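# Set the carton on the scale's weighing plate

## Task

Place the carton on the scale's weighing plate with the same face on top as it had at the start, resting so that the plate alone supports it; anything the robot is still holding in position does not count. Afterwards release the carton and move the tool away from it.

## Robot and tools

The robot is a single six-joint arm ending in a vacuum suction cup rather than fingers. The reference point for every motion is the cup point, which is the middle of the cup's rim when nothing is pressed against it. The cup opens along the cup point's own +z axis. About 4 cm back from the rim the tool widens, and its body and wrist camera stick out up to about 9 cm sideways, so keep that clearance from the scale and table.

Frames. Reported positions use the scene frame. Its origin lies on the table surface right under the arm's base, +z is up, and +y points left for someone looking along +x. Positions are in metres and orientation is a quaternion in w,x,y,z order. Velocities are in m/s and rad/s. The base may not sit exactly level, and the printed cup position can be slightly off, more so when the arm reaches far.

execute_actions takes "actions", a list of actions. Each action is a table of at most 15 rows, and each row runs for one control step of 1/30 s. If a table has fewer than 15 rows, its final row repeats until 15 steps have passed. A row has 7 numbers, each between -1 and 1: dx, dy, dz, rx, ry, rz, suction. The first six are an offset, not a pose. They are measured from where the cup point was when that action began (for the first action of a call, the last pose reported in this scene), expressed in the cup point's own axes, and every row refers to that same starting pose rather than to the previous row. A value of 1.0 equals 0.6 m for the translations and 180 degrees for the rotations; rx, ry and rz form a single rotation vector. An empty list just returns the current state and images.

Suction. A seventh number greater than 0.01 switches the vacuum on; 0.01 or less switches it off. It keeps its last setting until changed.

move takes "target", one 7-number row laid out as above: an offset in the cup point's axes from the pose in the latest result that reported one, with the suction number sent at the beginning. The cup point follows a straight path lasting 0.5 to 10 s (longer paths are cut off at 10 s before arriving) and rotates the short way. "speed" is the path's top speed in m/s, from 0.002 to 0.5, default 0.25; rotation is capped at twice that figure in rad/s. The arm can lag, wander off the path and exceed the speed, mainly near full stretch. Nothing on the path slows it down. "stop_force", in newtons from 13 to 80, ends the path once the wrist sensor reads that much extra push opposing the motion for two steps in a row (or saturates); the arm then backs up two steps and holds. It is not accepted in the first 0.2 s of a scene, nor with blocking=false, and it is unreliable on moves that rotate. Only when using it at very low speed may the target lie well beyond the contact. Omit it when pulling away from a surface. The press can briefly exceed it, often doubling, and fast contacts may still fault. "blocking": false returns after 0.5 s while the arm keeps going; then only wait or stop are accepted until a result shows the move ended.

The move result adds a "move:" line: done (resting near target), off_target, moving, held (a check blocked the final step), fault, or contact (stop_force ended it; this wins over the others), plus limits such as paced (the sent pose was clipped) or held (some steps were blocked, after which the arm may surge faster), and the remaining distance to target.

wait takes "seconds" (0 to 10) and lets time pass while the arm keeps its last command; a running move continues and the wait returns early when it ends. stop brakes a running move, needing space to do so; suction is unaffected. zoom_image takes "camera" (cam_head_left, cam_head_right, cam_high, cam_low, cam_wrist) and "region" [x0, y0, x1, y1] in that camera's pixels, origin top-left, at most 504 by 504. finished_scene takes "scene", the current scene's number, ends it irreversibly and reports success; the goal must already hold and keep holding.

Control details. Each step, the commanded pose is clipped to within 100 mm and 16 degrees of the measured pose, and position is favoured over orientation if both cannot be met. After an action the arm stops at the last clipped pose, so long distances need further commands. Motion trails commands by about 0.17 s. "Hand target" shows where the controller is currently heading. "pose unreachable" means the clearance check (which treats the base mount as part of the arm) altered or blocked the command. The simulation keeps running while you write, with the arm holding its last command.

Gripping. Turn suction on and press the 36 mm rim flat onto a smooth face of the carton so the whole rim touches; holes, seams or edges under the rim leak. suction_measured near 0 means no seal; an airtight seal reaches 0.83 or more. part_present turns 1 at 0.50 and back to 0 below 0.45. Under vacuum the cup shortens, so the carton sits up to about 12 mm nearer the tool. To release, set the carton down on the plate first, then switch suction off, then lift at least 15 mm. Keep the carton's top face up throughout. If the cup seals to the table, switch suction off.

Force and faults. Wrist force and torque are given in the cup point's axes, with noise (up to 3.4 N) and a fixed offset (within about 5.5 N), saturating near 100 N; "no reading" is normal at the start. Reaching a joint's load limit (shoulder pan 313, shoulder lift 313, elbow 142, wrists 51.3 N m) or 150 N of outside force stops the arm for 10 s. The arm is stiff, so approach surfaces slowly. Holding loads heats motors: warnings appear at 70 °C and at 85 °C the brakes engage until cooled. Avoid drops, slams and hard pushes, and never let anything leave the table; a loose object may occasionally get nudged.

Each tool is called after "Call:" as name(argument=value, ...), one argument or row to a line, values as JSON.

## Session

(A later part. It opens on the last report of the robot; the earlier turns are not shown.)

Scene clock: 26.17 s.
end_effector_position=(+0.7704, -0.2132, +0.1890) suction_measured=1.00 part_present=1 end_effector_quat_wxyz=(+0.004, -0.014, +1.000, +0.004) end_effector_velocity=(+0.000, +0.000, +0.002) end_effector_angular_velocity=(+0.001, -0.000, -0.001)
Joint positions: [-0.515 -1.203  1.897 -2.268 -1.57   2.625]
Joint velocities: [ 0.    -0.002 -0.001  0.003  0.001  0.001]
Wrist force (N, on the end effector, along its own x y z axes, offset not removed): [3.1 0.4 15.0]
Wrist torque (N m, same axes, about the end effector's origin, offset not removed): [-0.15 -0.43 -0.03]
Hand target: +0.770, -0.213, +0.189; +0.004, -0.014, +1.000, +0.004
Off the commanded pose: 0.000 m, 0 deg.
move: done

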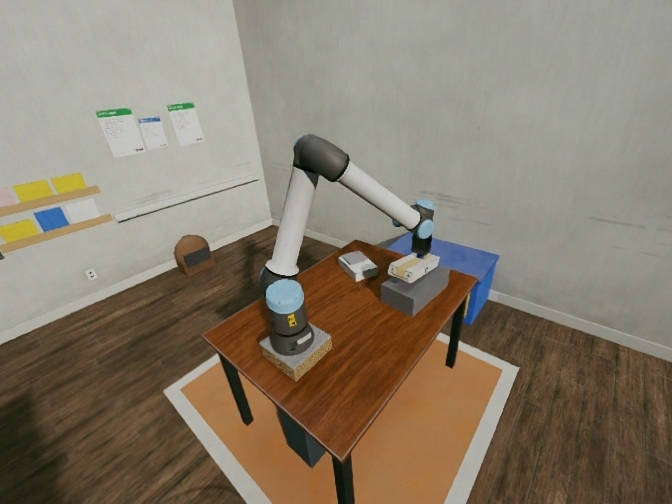

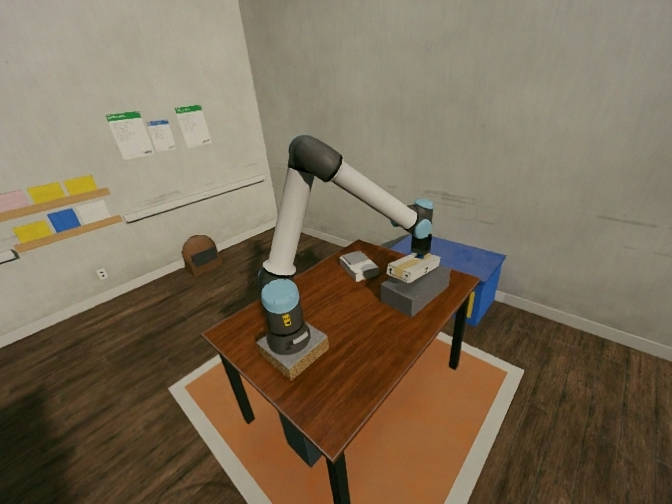

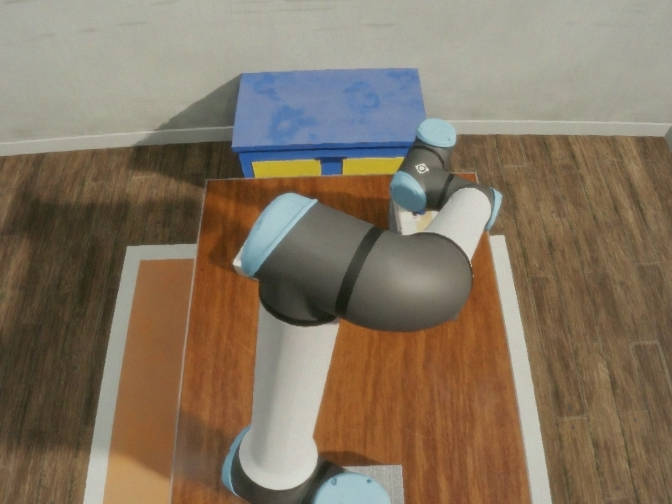

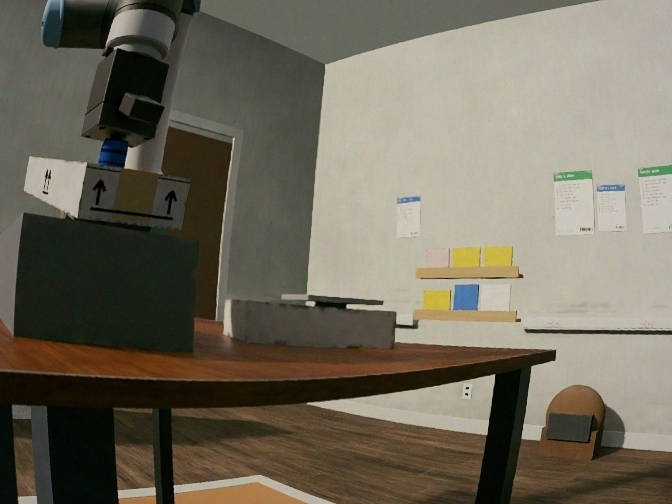

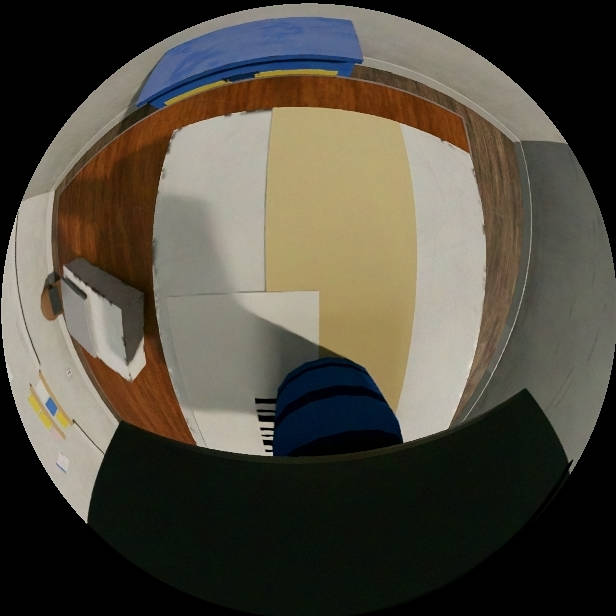

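Tilt is large (just off the block); regrip 2.5 cm further forward.

Call:
move(
  target=[0,0,0.05,0,0,0,1],
  speed=0.03,
)

Call:
execute_actions(
  actions=[
    [[0,0,0,0,0,0,0]],
  ],
)

Call:
move(
  target=[0,0,-0.035,0,0,0,0],
  speed=0.1,
)

Call:
move(
  target=[-0.045,0,0,0,0,0,0],
  speed=0.1,
)

Call:
move(
  target=[0,0,0.035,0,0,0,1],
  speed=0.02,
)

Call:
move(
  target=[0,0,-0.05,0,0,0,1],
  speed=0.04,
)

Scene clock: 36.23 s.
end_effector_position=(+0.7706, -0.2130, +0.1591) suction_measured=1.00 part_present=1 end_effector_quat_wxyz=(+0.004, -0.014, +1.000, +0.004) end_effector_velocity=(+0.000, -0.000, -0.002) end_effector_angular_velocity=(-0.000, -0.000, -0.001)
Joint positions: [-0.515 -1.169  1.914 -2.32  -1.57   2.625]
Joint velocities: [ 0.     0.002  0.001 -0.004 -0.     0.001]
Wrist force (N, on the end effector, along its own x y z axes, offset not removed): [4.7 2.3 11.2]
Wrist torque (N m, same axes, about the end effector's origin, offset not removed): [0.34 -0.69 0.14]
Hand target: +0.771, -0.213, +0.159; +0.004, -0.014, +1.000, +0.004
Off the commanded pose: 0.000 m, 0 deg.
move: done

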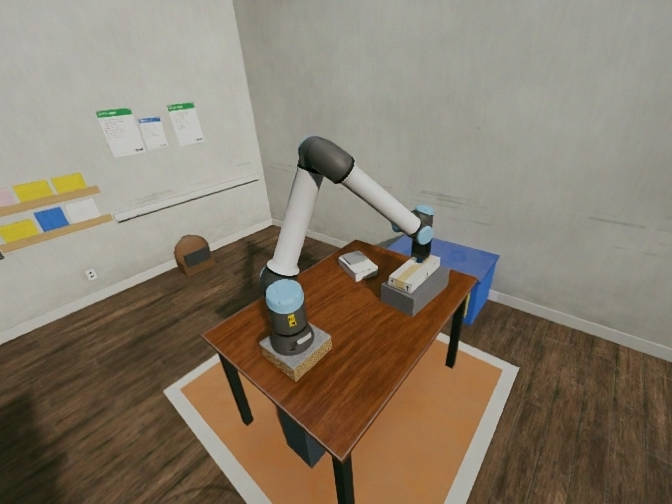

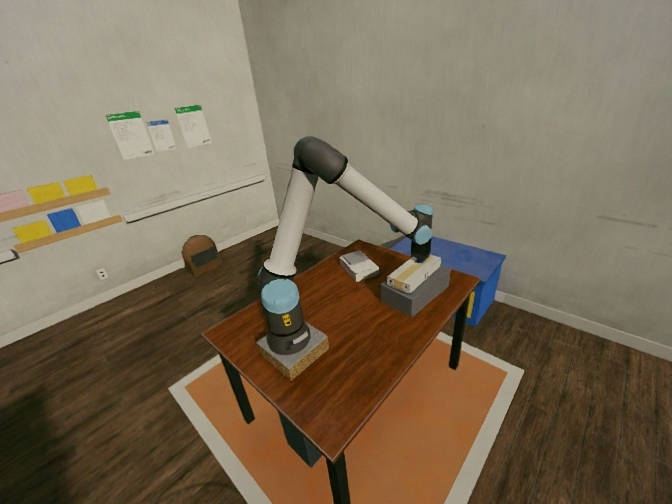

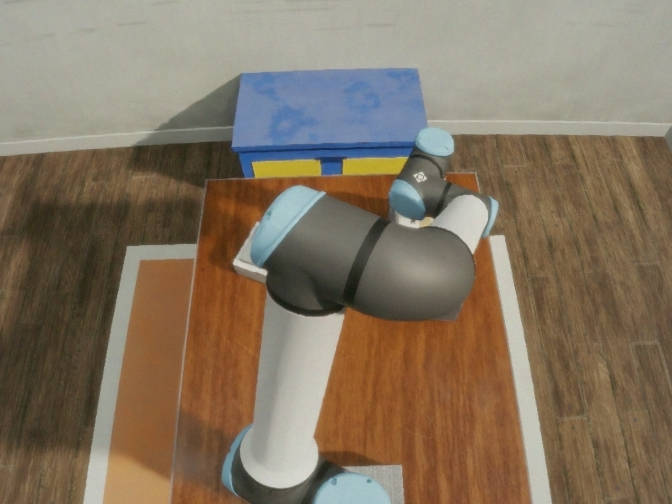

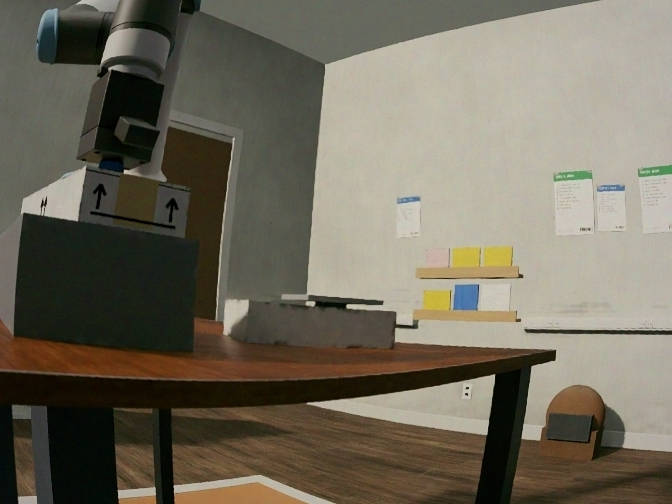

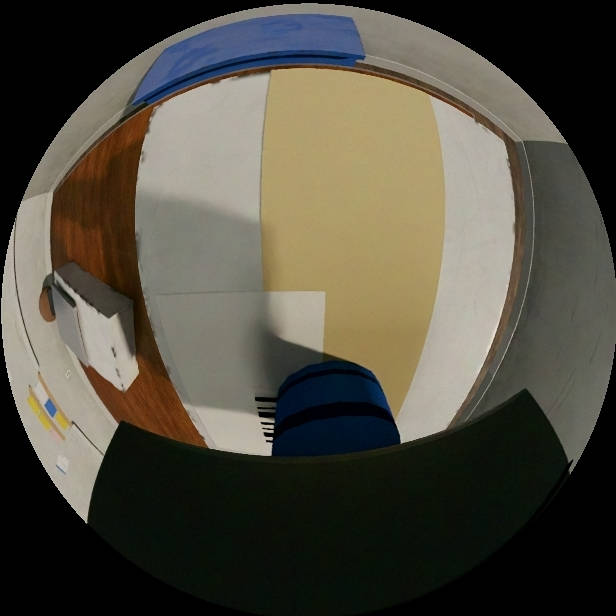

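Scene clock: 36.73 s.
end_effector_position=(+0.7707, -0.2130, +0.1591) suction_measured=0.00 part_present=0 end_effector_quat_wxyz=(+0.004, -0.014, +1.000, +0.004) end_effector_velocity=(-0.000, +0.000, -0.000) end_effector_angular_velocity=(-0.000, +0.000, +0.001)
Joint positions: [-0.515 -1.169  1.914 -2.32  -1.57   2.625]
Joint velocities: [ 0.    -0.     0.001 -0.    -0.001 -0.001]
Wrist force (N, on the end effector, along its own x y z axes, offset not removed): [2.0 5.4 -12.2]
Wrist torque (N m, same axes, about the end effector's origin, offset not removed): [0.71 -0.33 0.07]
Hand target: +0.771, -0.213, +0.159; +0.004, -0.014, +1.000, +0.004
Off the commanded pose: 0.000 m, 0 deg.

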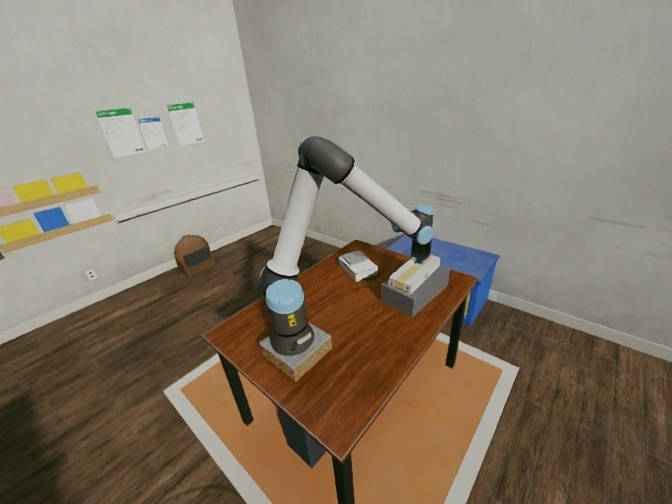

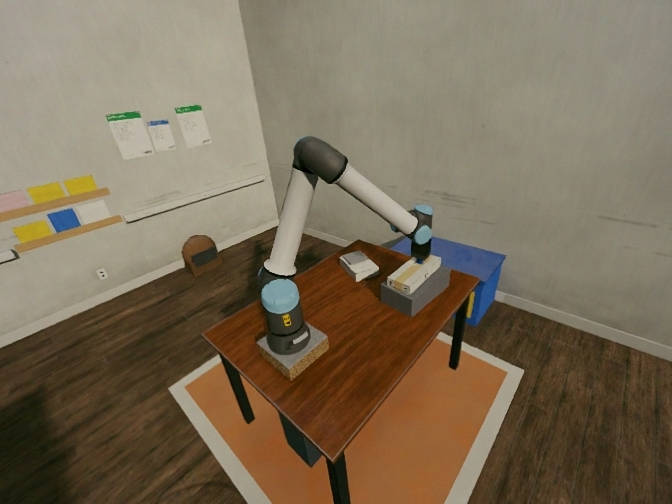

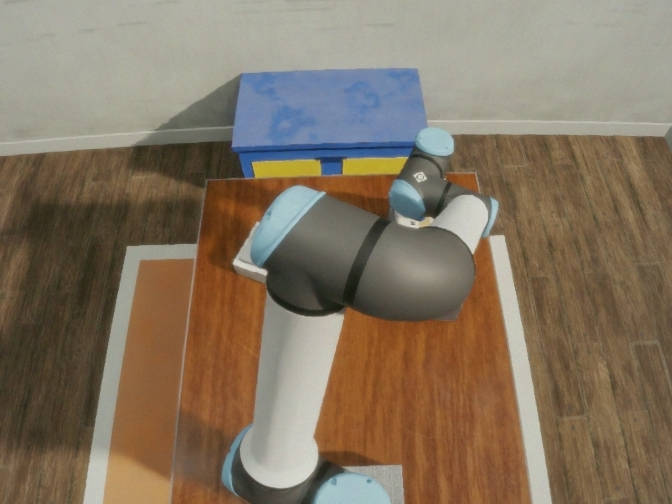

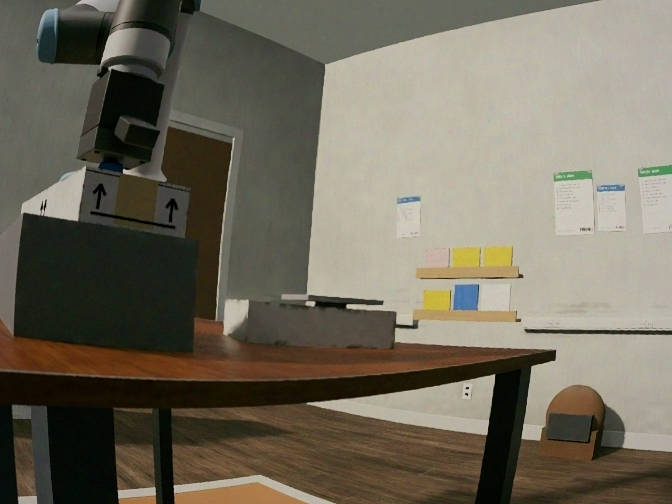

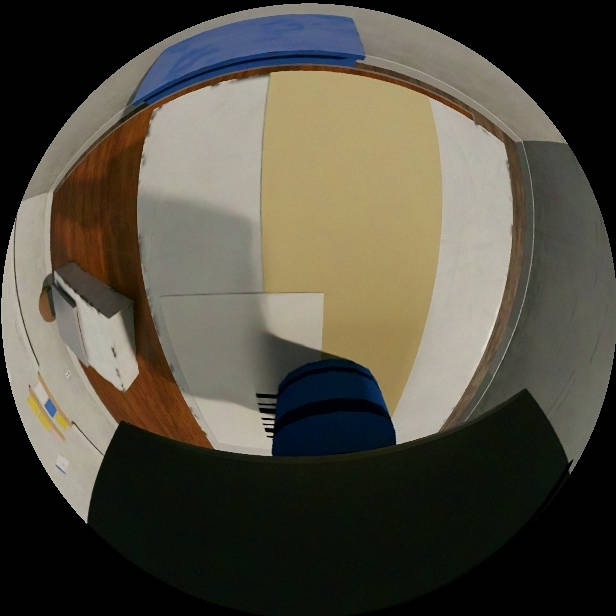

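Scene clock: 37.53 s.
end_effector_position=(+0.7705, -0.2132, +0.1799) suction_measured=0.00 part_present=0 end_effector_quat_wxyz=(+0.004, -0.014, +1.000, +0.004) end_effector_velocity=(-0.000, +0.000, +0.002) end_effector_angular_velocity=(+0.001, +0.002, -0.000)
Joint positions: [-0.515 -1.193  1.903 -2.284 -1.57   2.625]
Joint velocities: [-0.    -0.002 -0.001  0.005  0.     0.   ]
Wrist force (N, on the end effector, along its own x y z axes, offset not removed): [6.1 0.7 -5.3]
Wrist torque (N m, same axes, about the end effector's origin, offset not removed): [-0.21 -1.14 0.10]
Hand target: +0.771, -0.213, +0.180; +0.004, -0.014, +1.000, +0.004
Off the commanded pose: 0.000 m, 0 deg.
move: done

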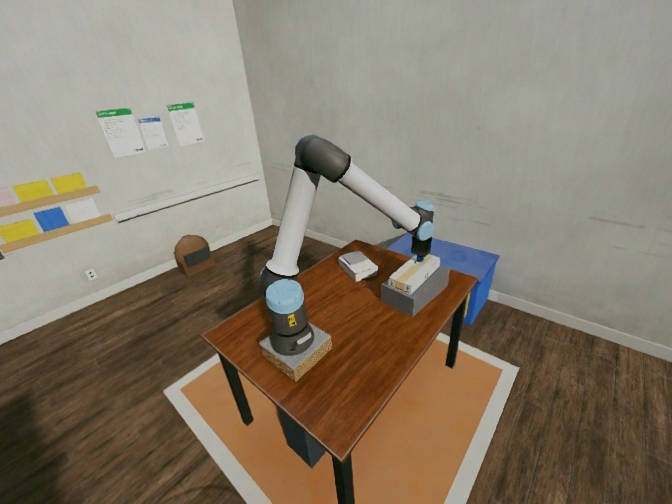

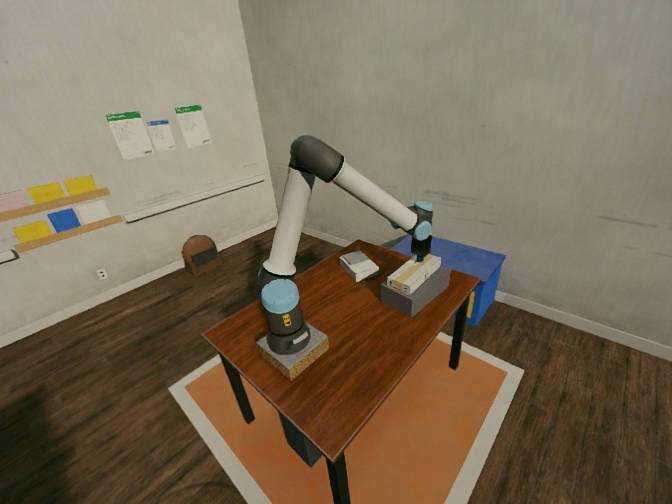

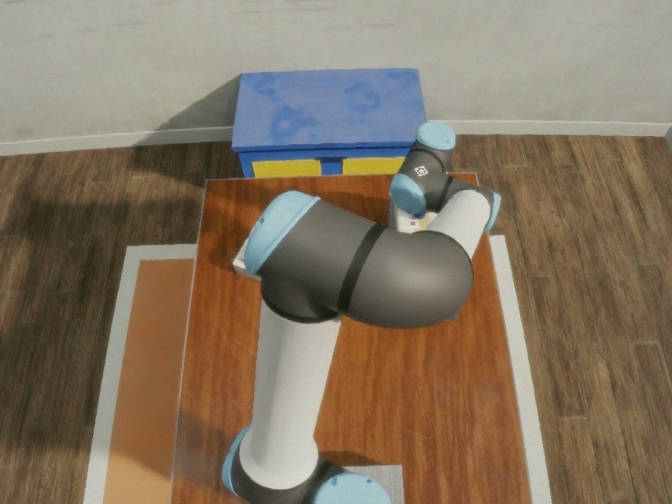

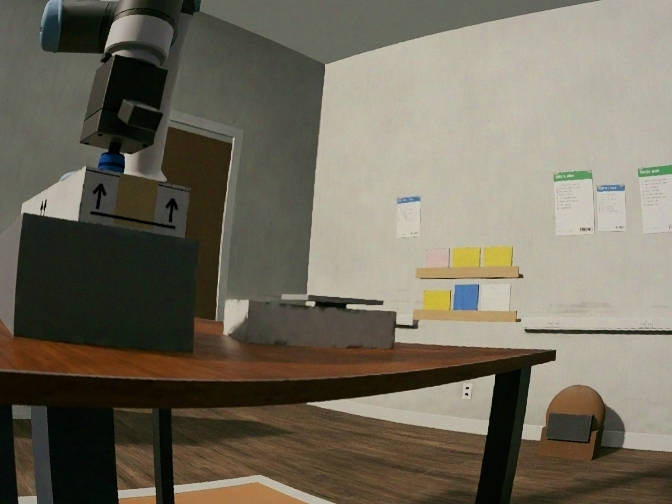

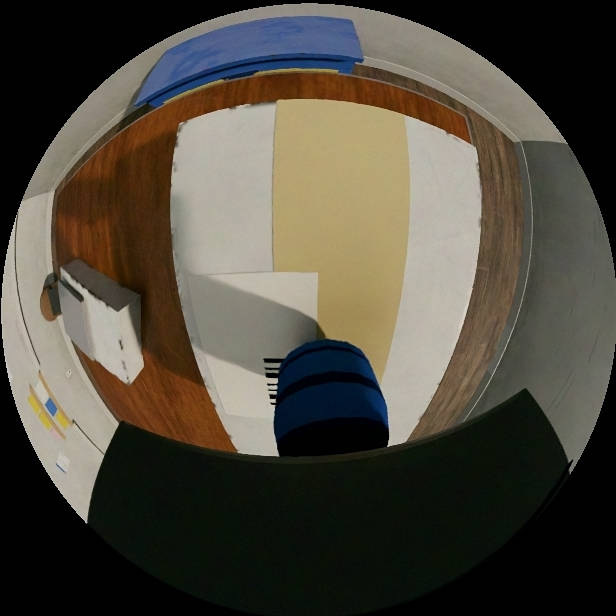

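Scene clock: 38.37 s.
end_effector_position=(+0.7973, -0.2124, +0.1801) suction_measured=0.00 part_present=0 end_effector_quat_wxyz=(+0.004, -0.014, +1.000, +0.004) end_effector_velocity=(+0.003, -0.001, +0.001) end_effector_angular_velocity=(-0.001, -0.002, -0.000)
Joint positions: [-0.498 -1.159  1.85  -2.266 -1.57   2.642]
Joint velocities: [ 0.001  0.003 -0.006  0.001  0.     0.001]
Wrist force (N, on the end effector, along its own x y z axes, offset not removed): [2.5 0.8 -6.5]
Wrist torque (N m, same axes, about the end effector's origin, offset not removed): [0.01 -0.70 -0.01]
Hand target: +0.797, -0.212, +0.180; +0.004, -0.014, +1.000, +0.004
Off the commanded pose: 0.000 m, 0 deg.
move: done

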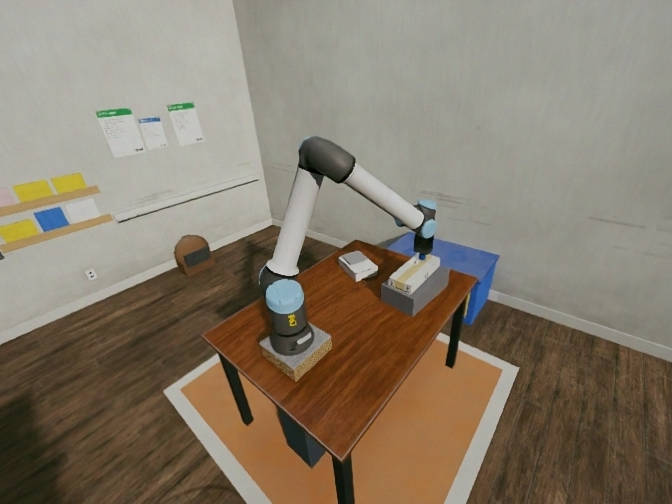

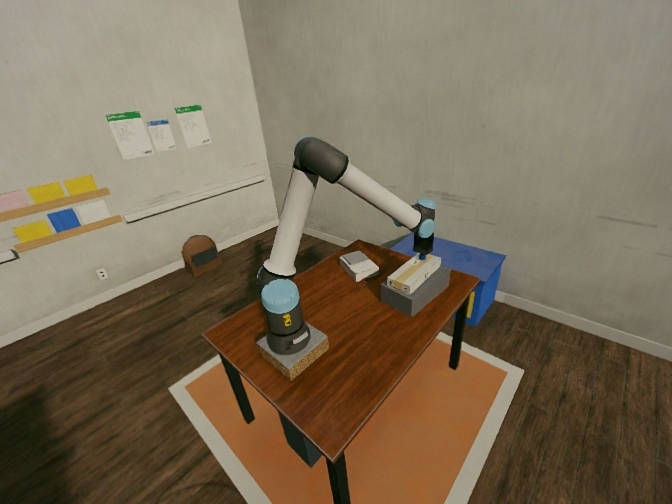

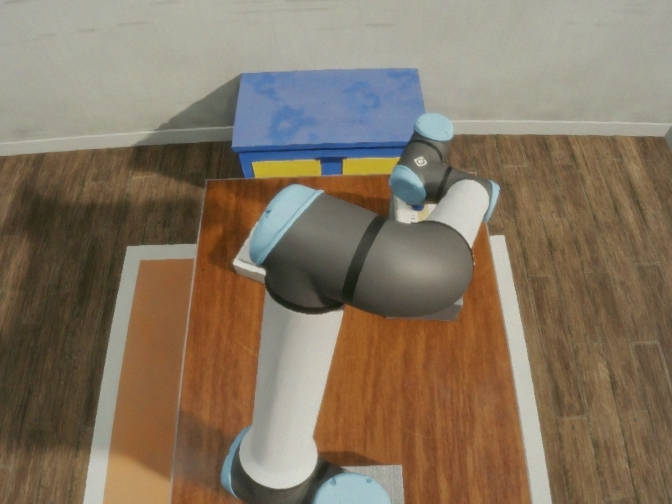

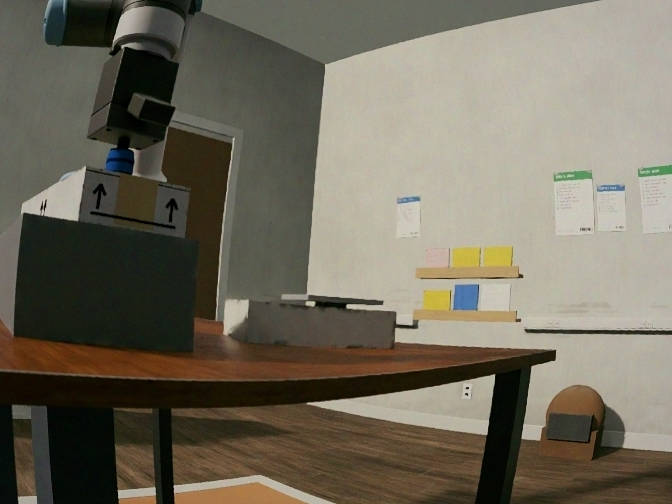

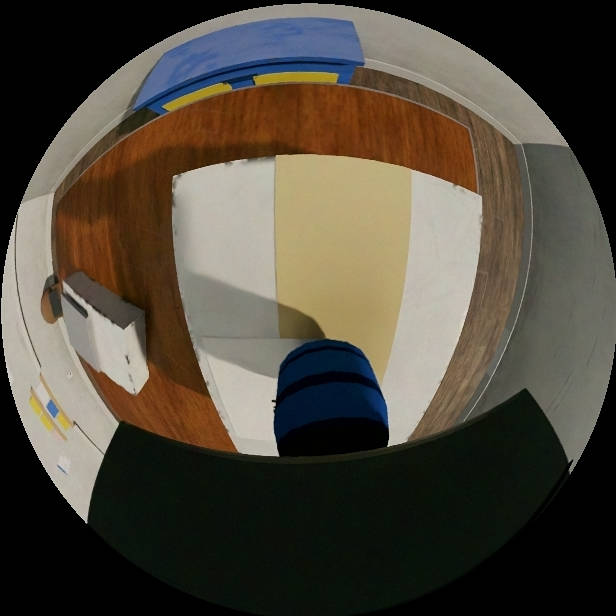

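Scene clock: 39.70 s.
end_effector_position=(+0.7975, -0.2122, +0.1592) suction_measured=1.00 part_present=1 end_effector_quat_wxyz=(+0.004, -0.014, +1.000, +0.004) end_effector_velocity=(-0.001, +0.001, -0.002) end_effector_angular_velocity=(+0.002, +0.003, +0.000)
Joint positions: [-0.498 -1.136  1.861 -2.3   -1.57   2.642]
Joint velocities: [ 0.     0.002  0.002 -0.     0.001 -0.   ]
Wrist force (N, on the end effector, along its own x y z axes, offset not removed): [0.4 -0.5 16.4]
Wrist torque (N m, same axes, about the end effector's origin, offset not removed): [-0.37 -0.16 -0.04]
Hand target: +0.797, -0.212, +0.159; +0.004, -0.014, +1.000, +0.004
Off the commanded pose: 0.000 m, 0 deg.
move: done

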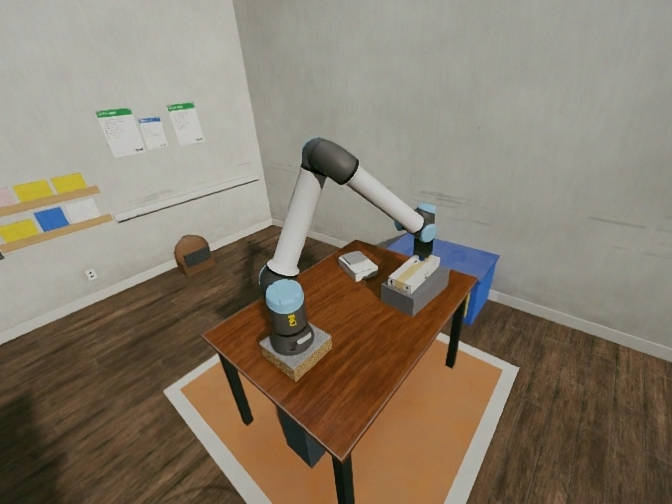

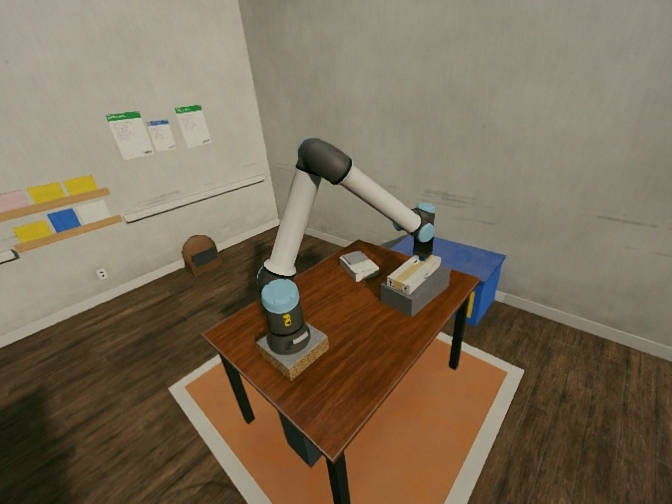

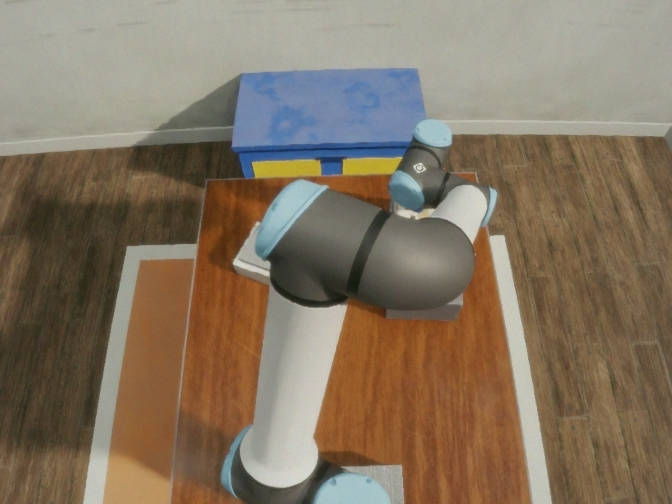

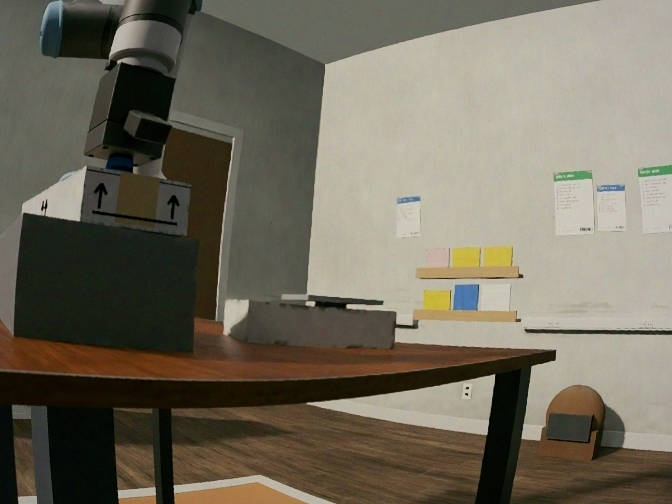

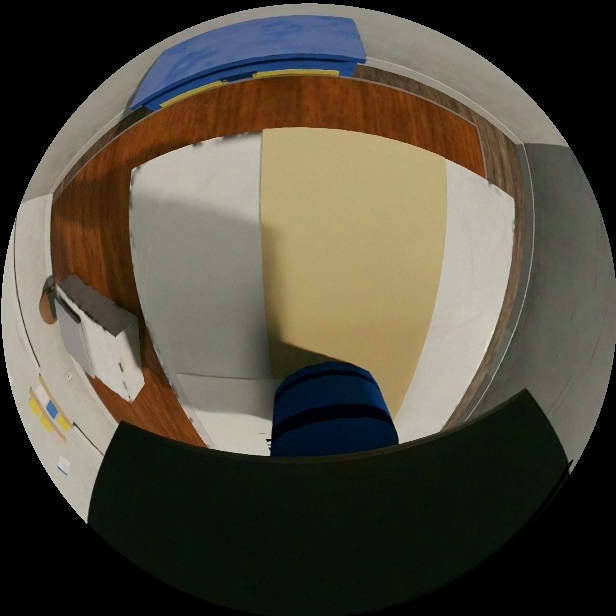

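Scene clock: 40.80 s.
end_effector_position=(+0.7972, -0.2125, +0.1891) suction_measured=1.00 part_present=1 end_effector_quat_wxyz=(+0.004, -0.014, +1.000, +0.004) end_effector_velocity=(+0.001, -0.001, +0.002) end_effector_angular_velocity=(-0.002, -0.001, -0.000)
Joint positions: [-0.498 -1.169  1.844 -2.251 -1.57   2.642]
Joint velocities: [ 0.    -0.002 -0.002  0.001 -0.001  0.   ]
Wrist force (N, on the end effector, along its own x y z axes, offset not removed): [1.4 3.3 14.8]
Wrist torque (N m, same axes, about the end effector's origin, offset not removed): [0.40 -0.49 0.02]
Hand target: +0.797, -0.212, +0.189; +0.004, -0.014, +1.000, +0.004
Off the commanded pose: 0.000 m, 0 deg.
move: done

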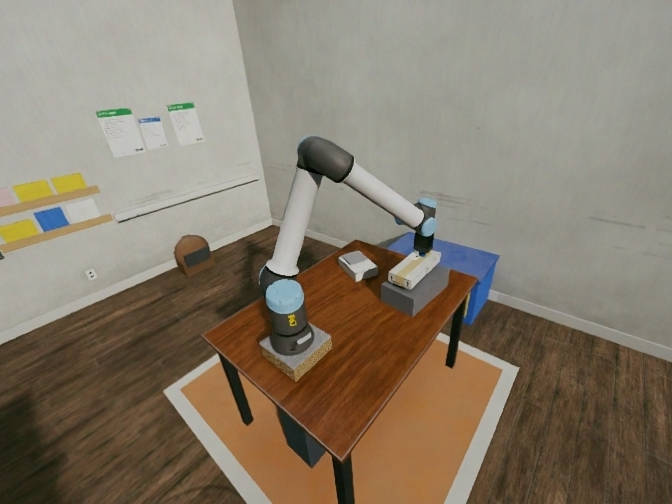

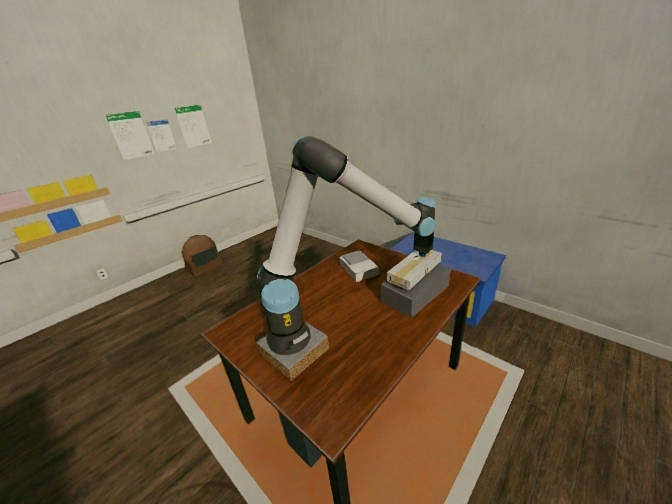

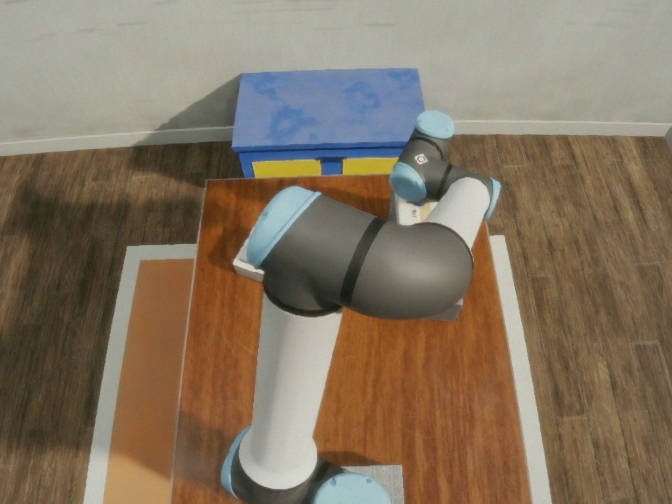

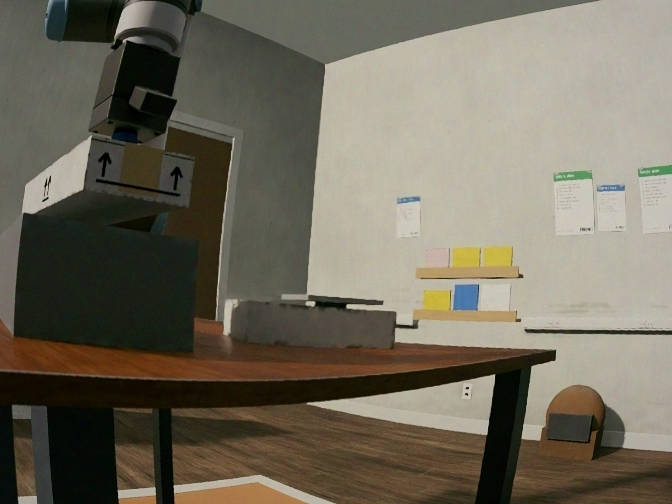

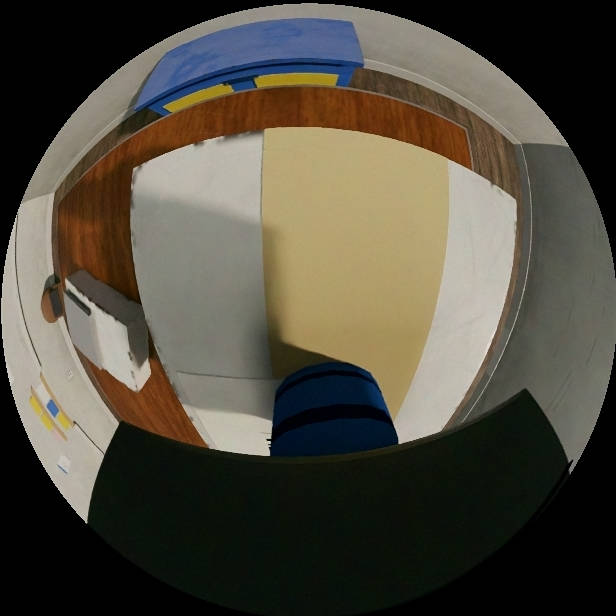

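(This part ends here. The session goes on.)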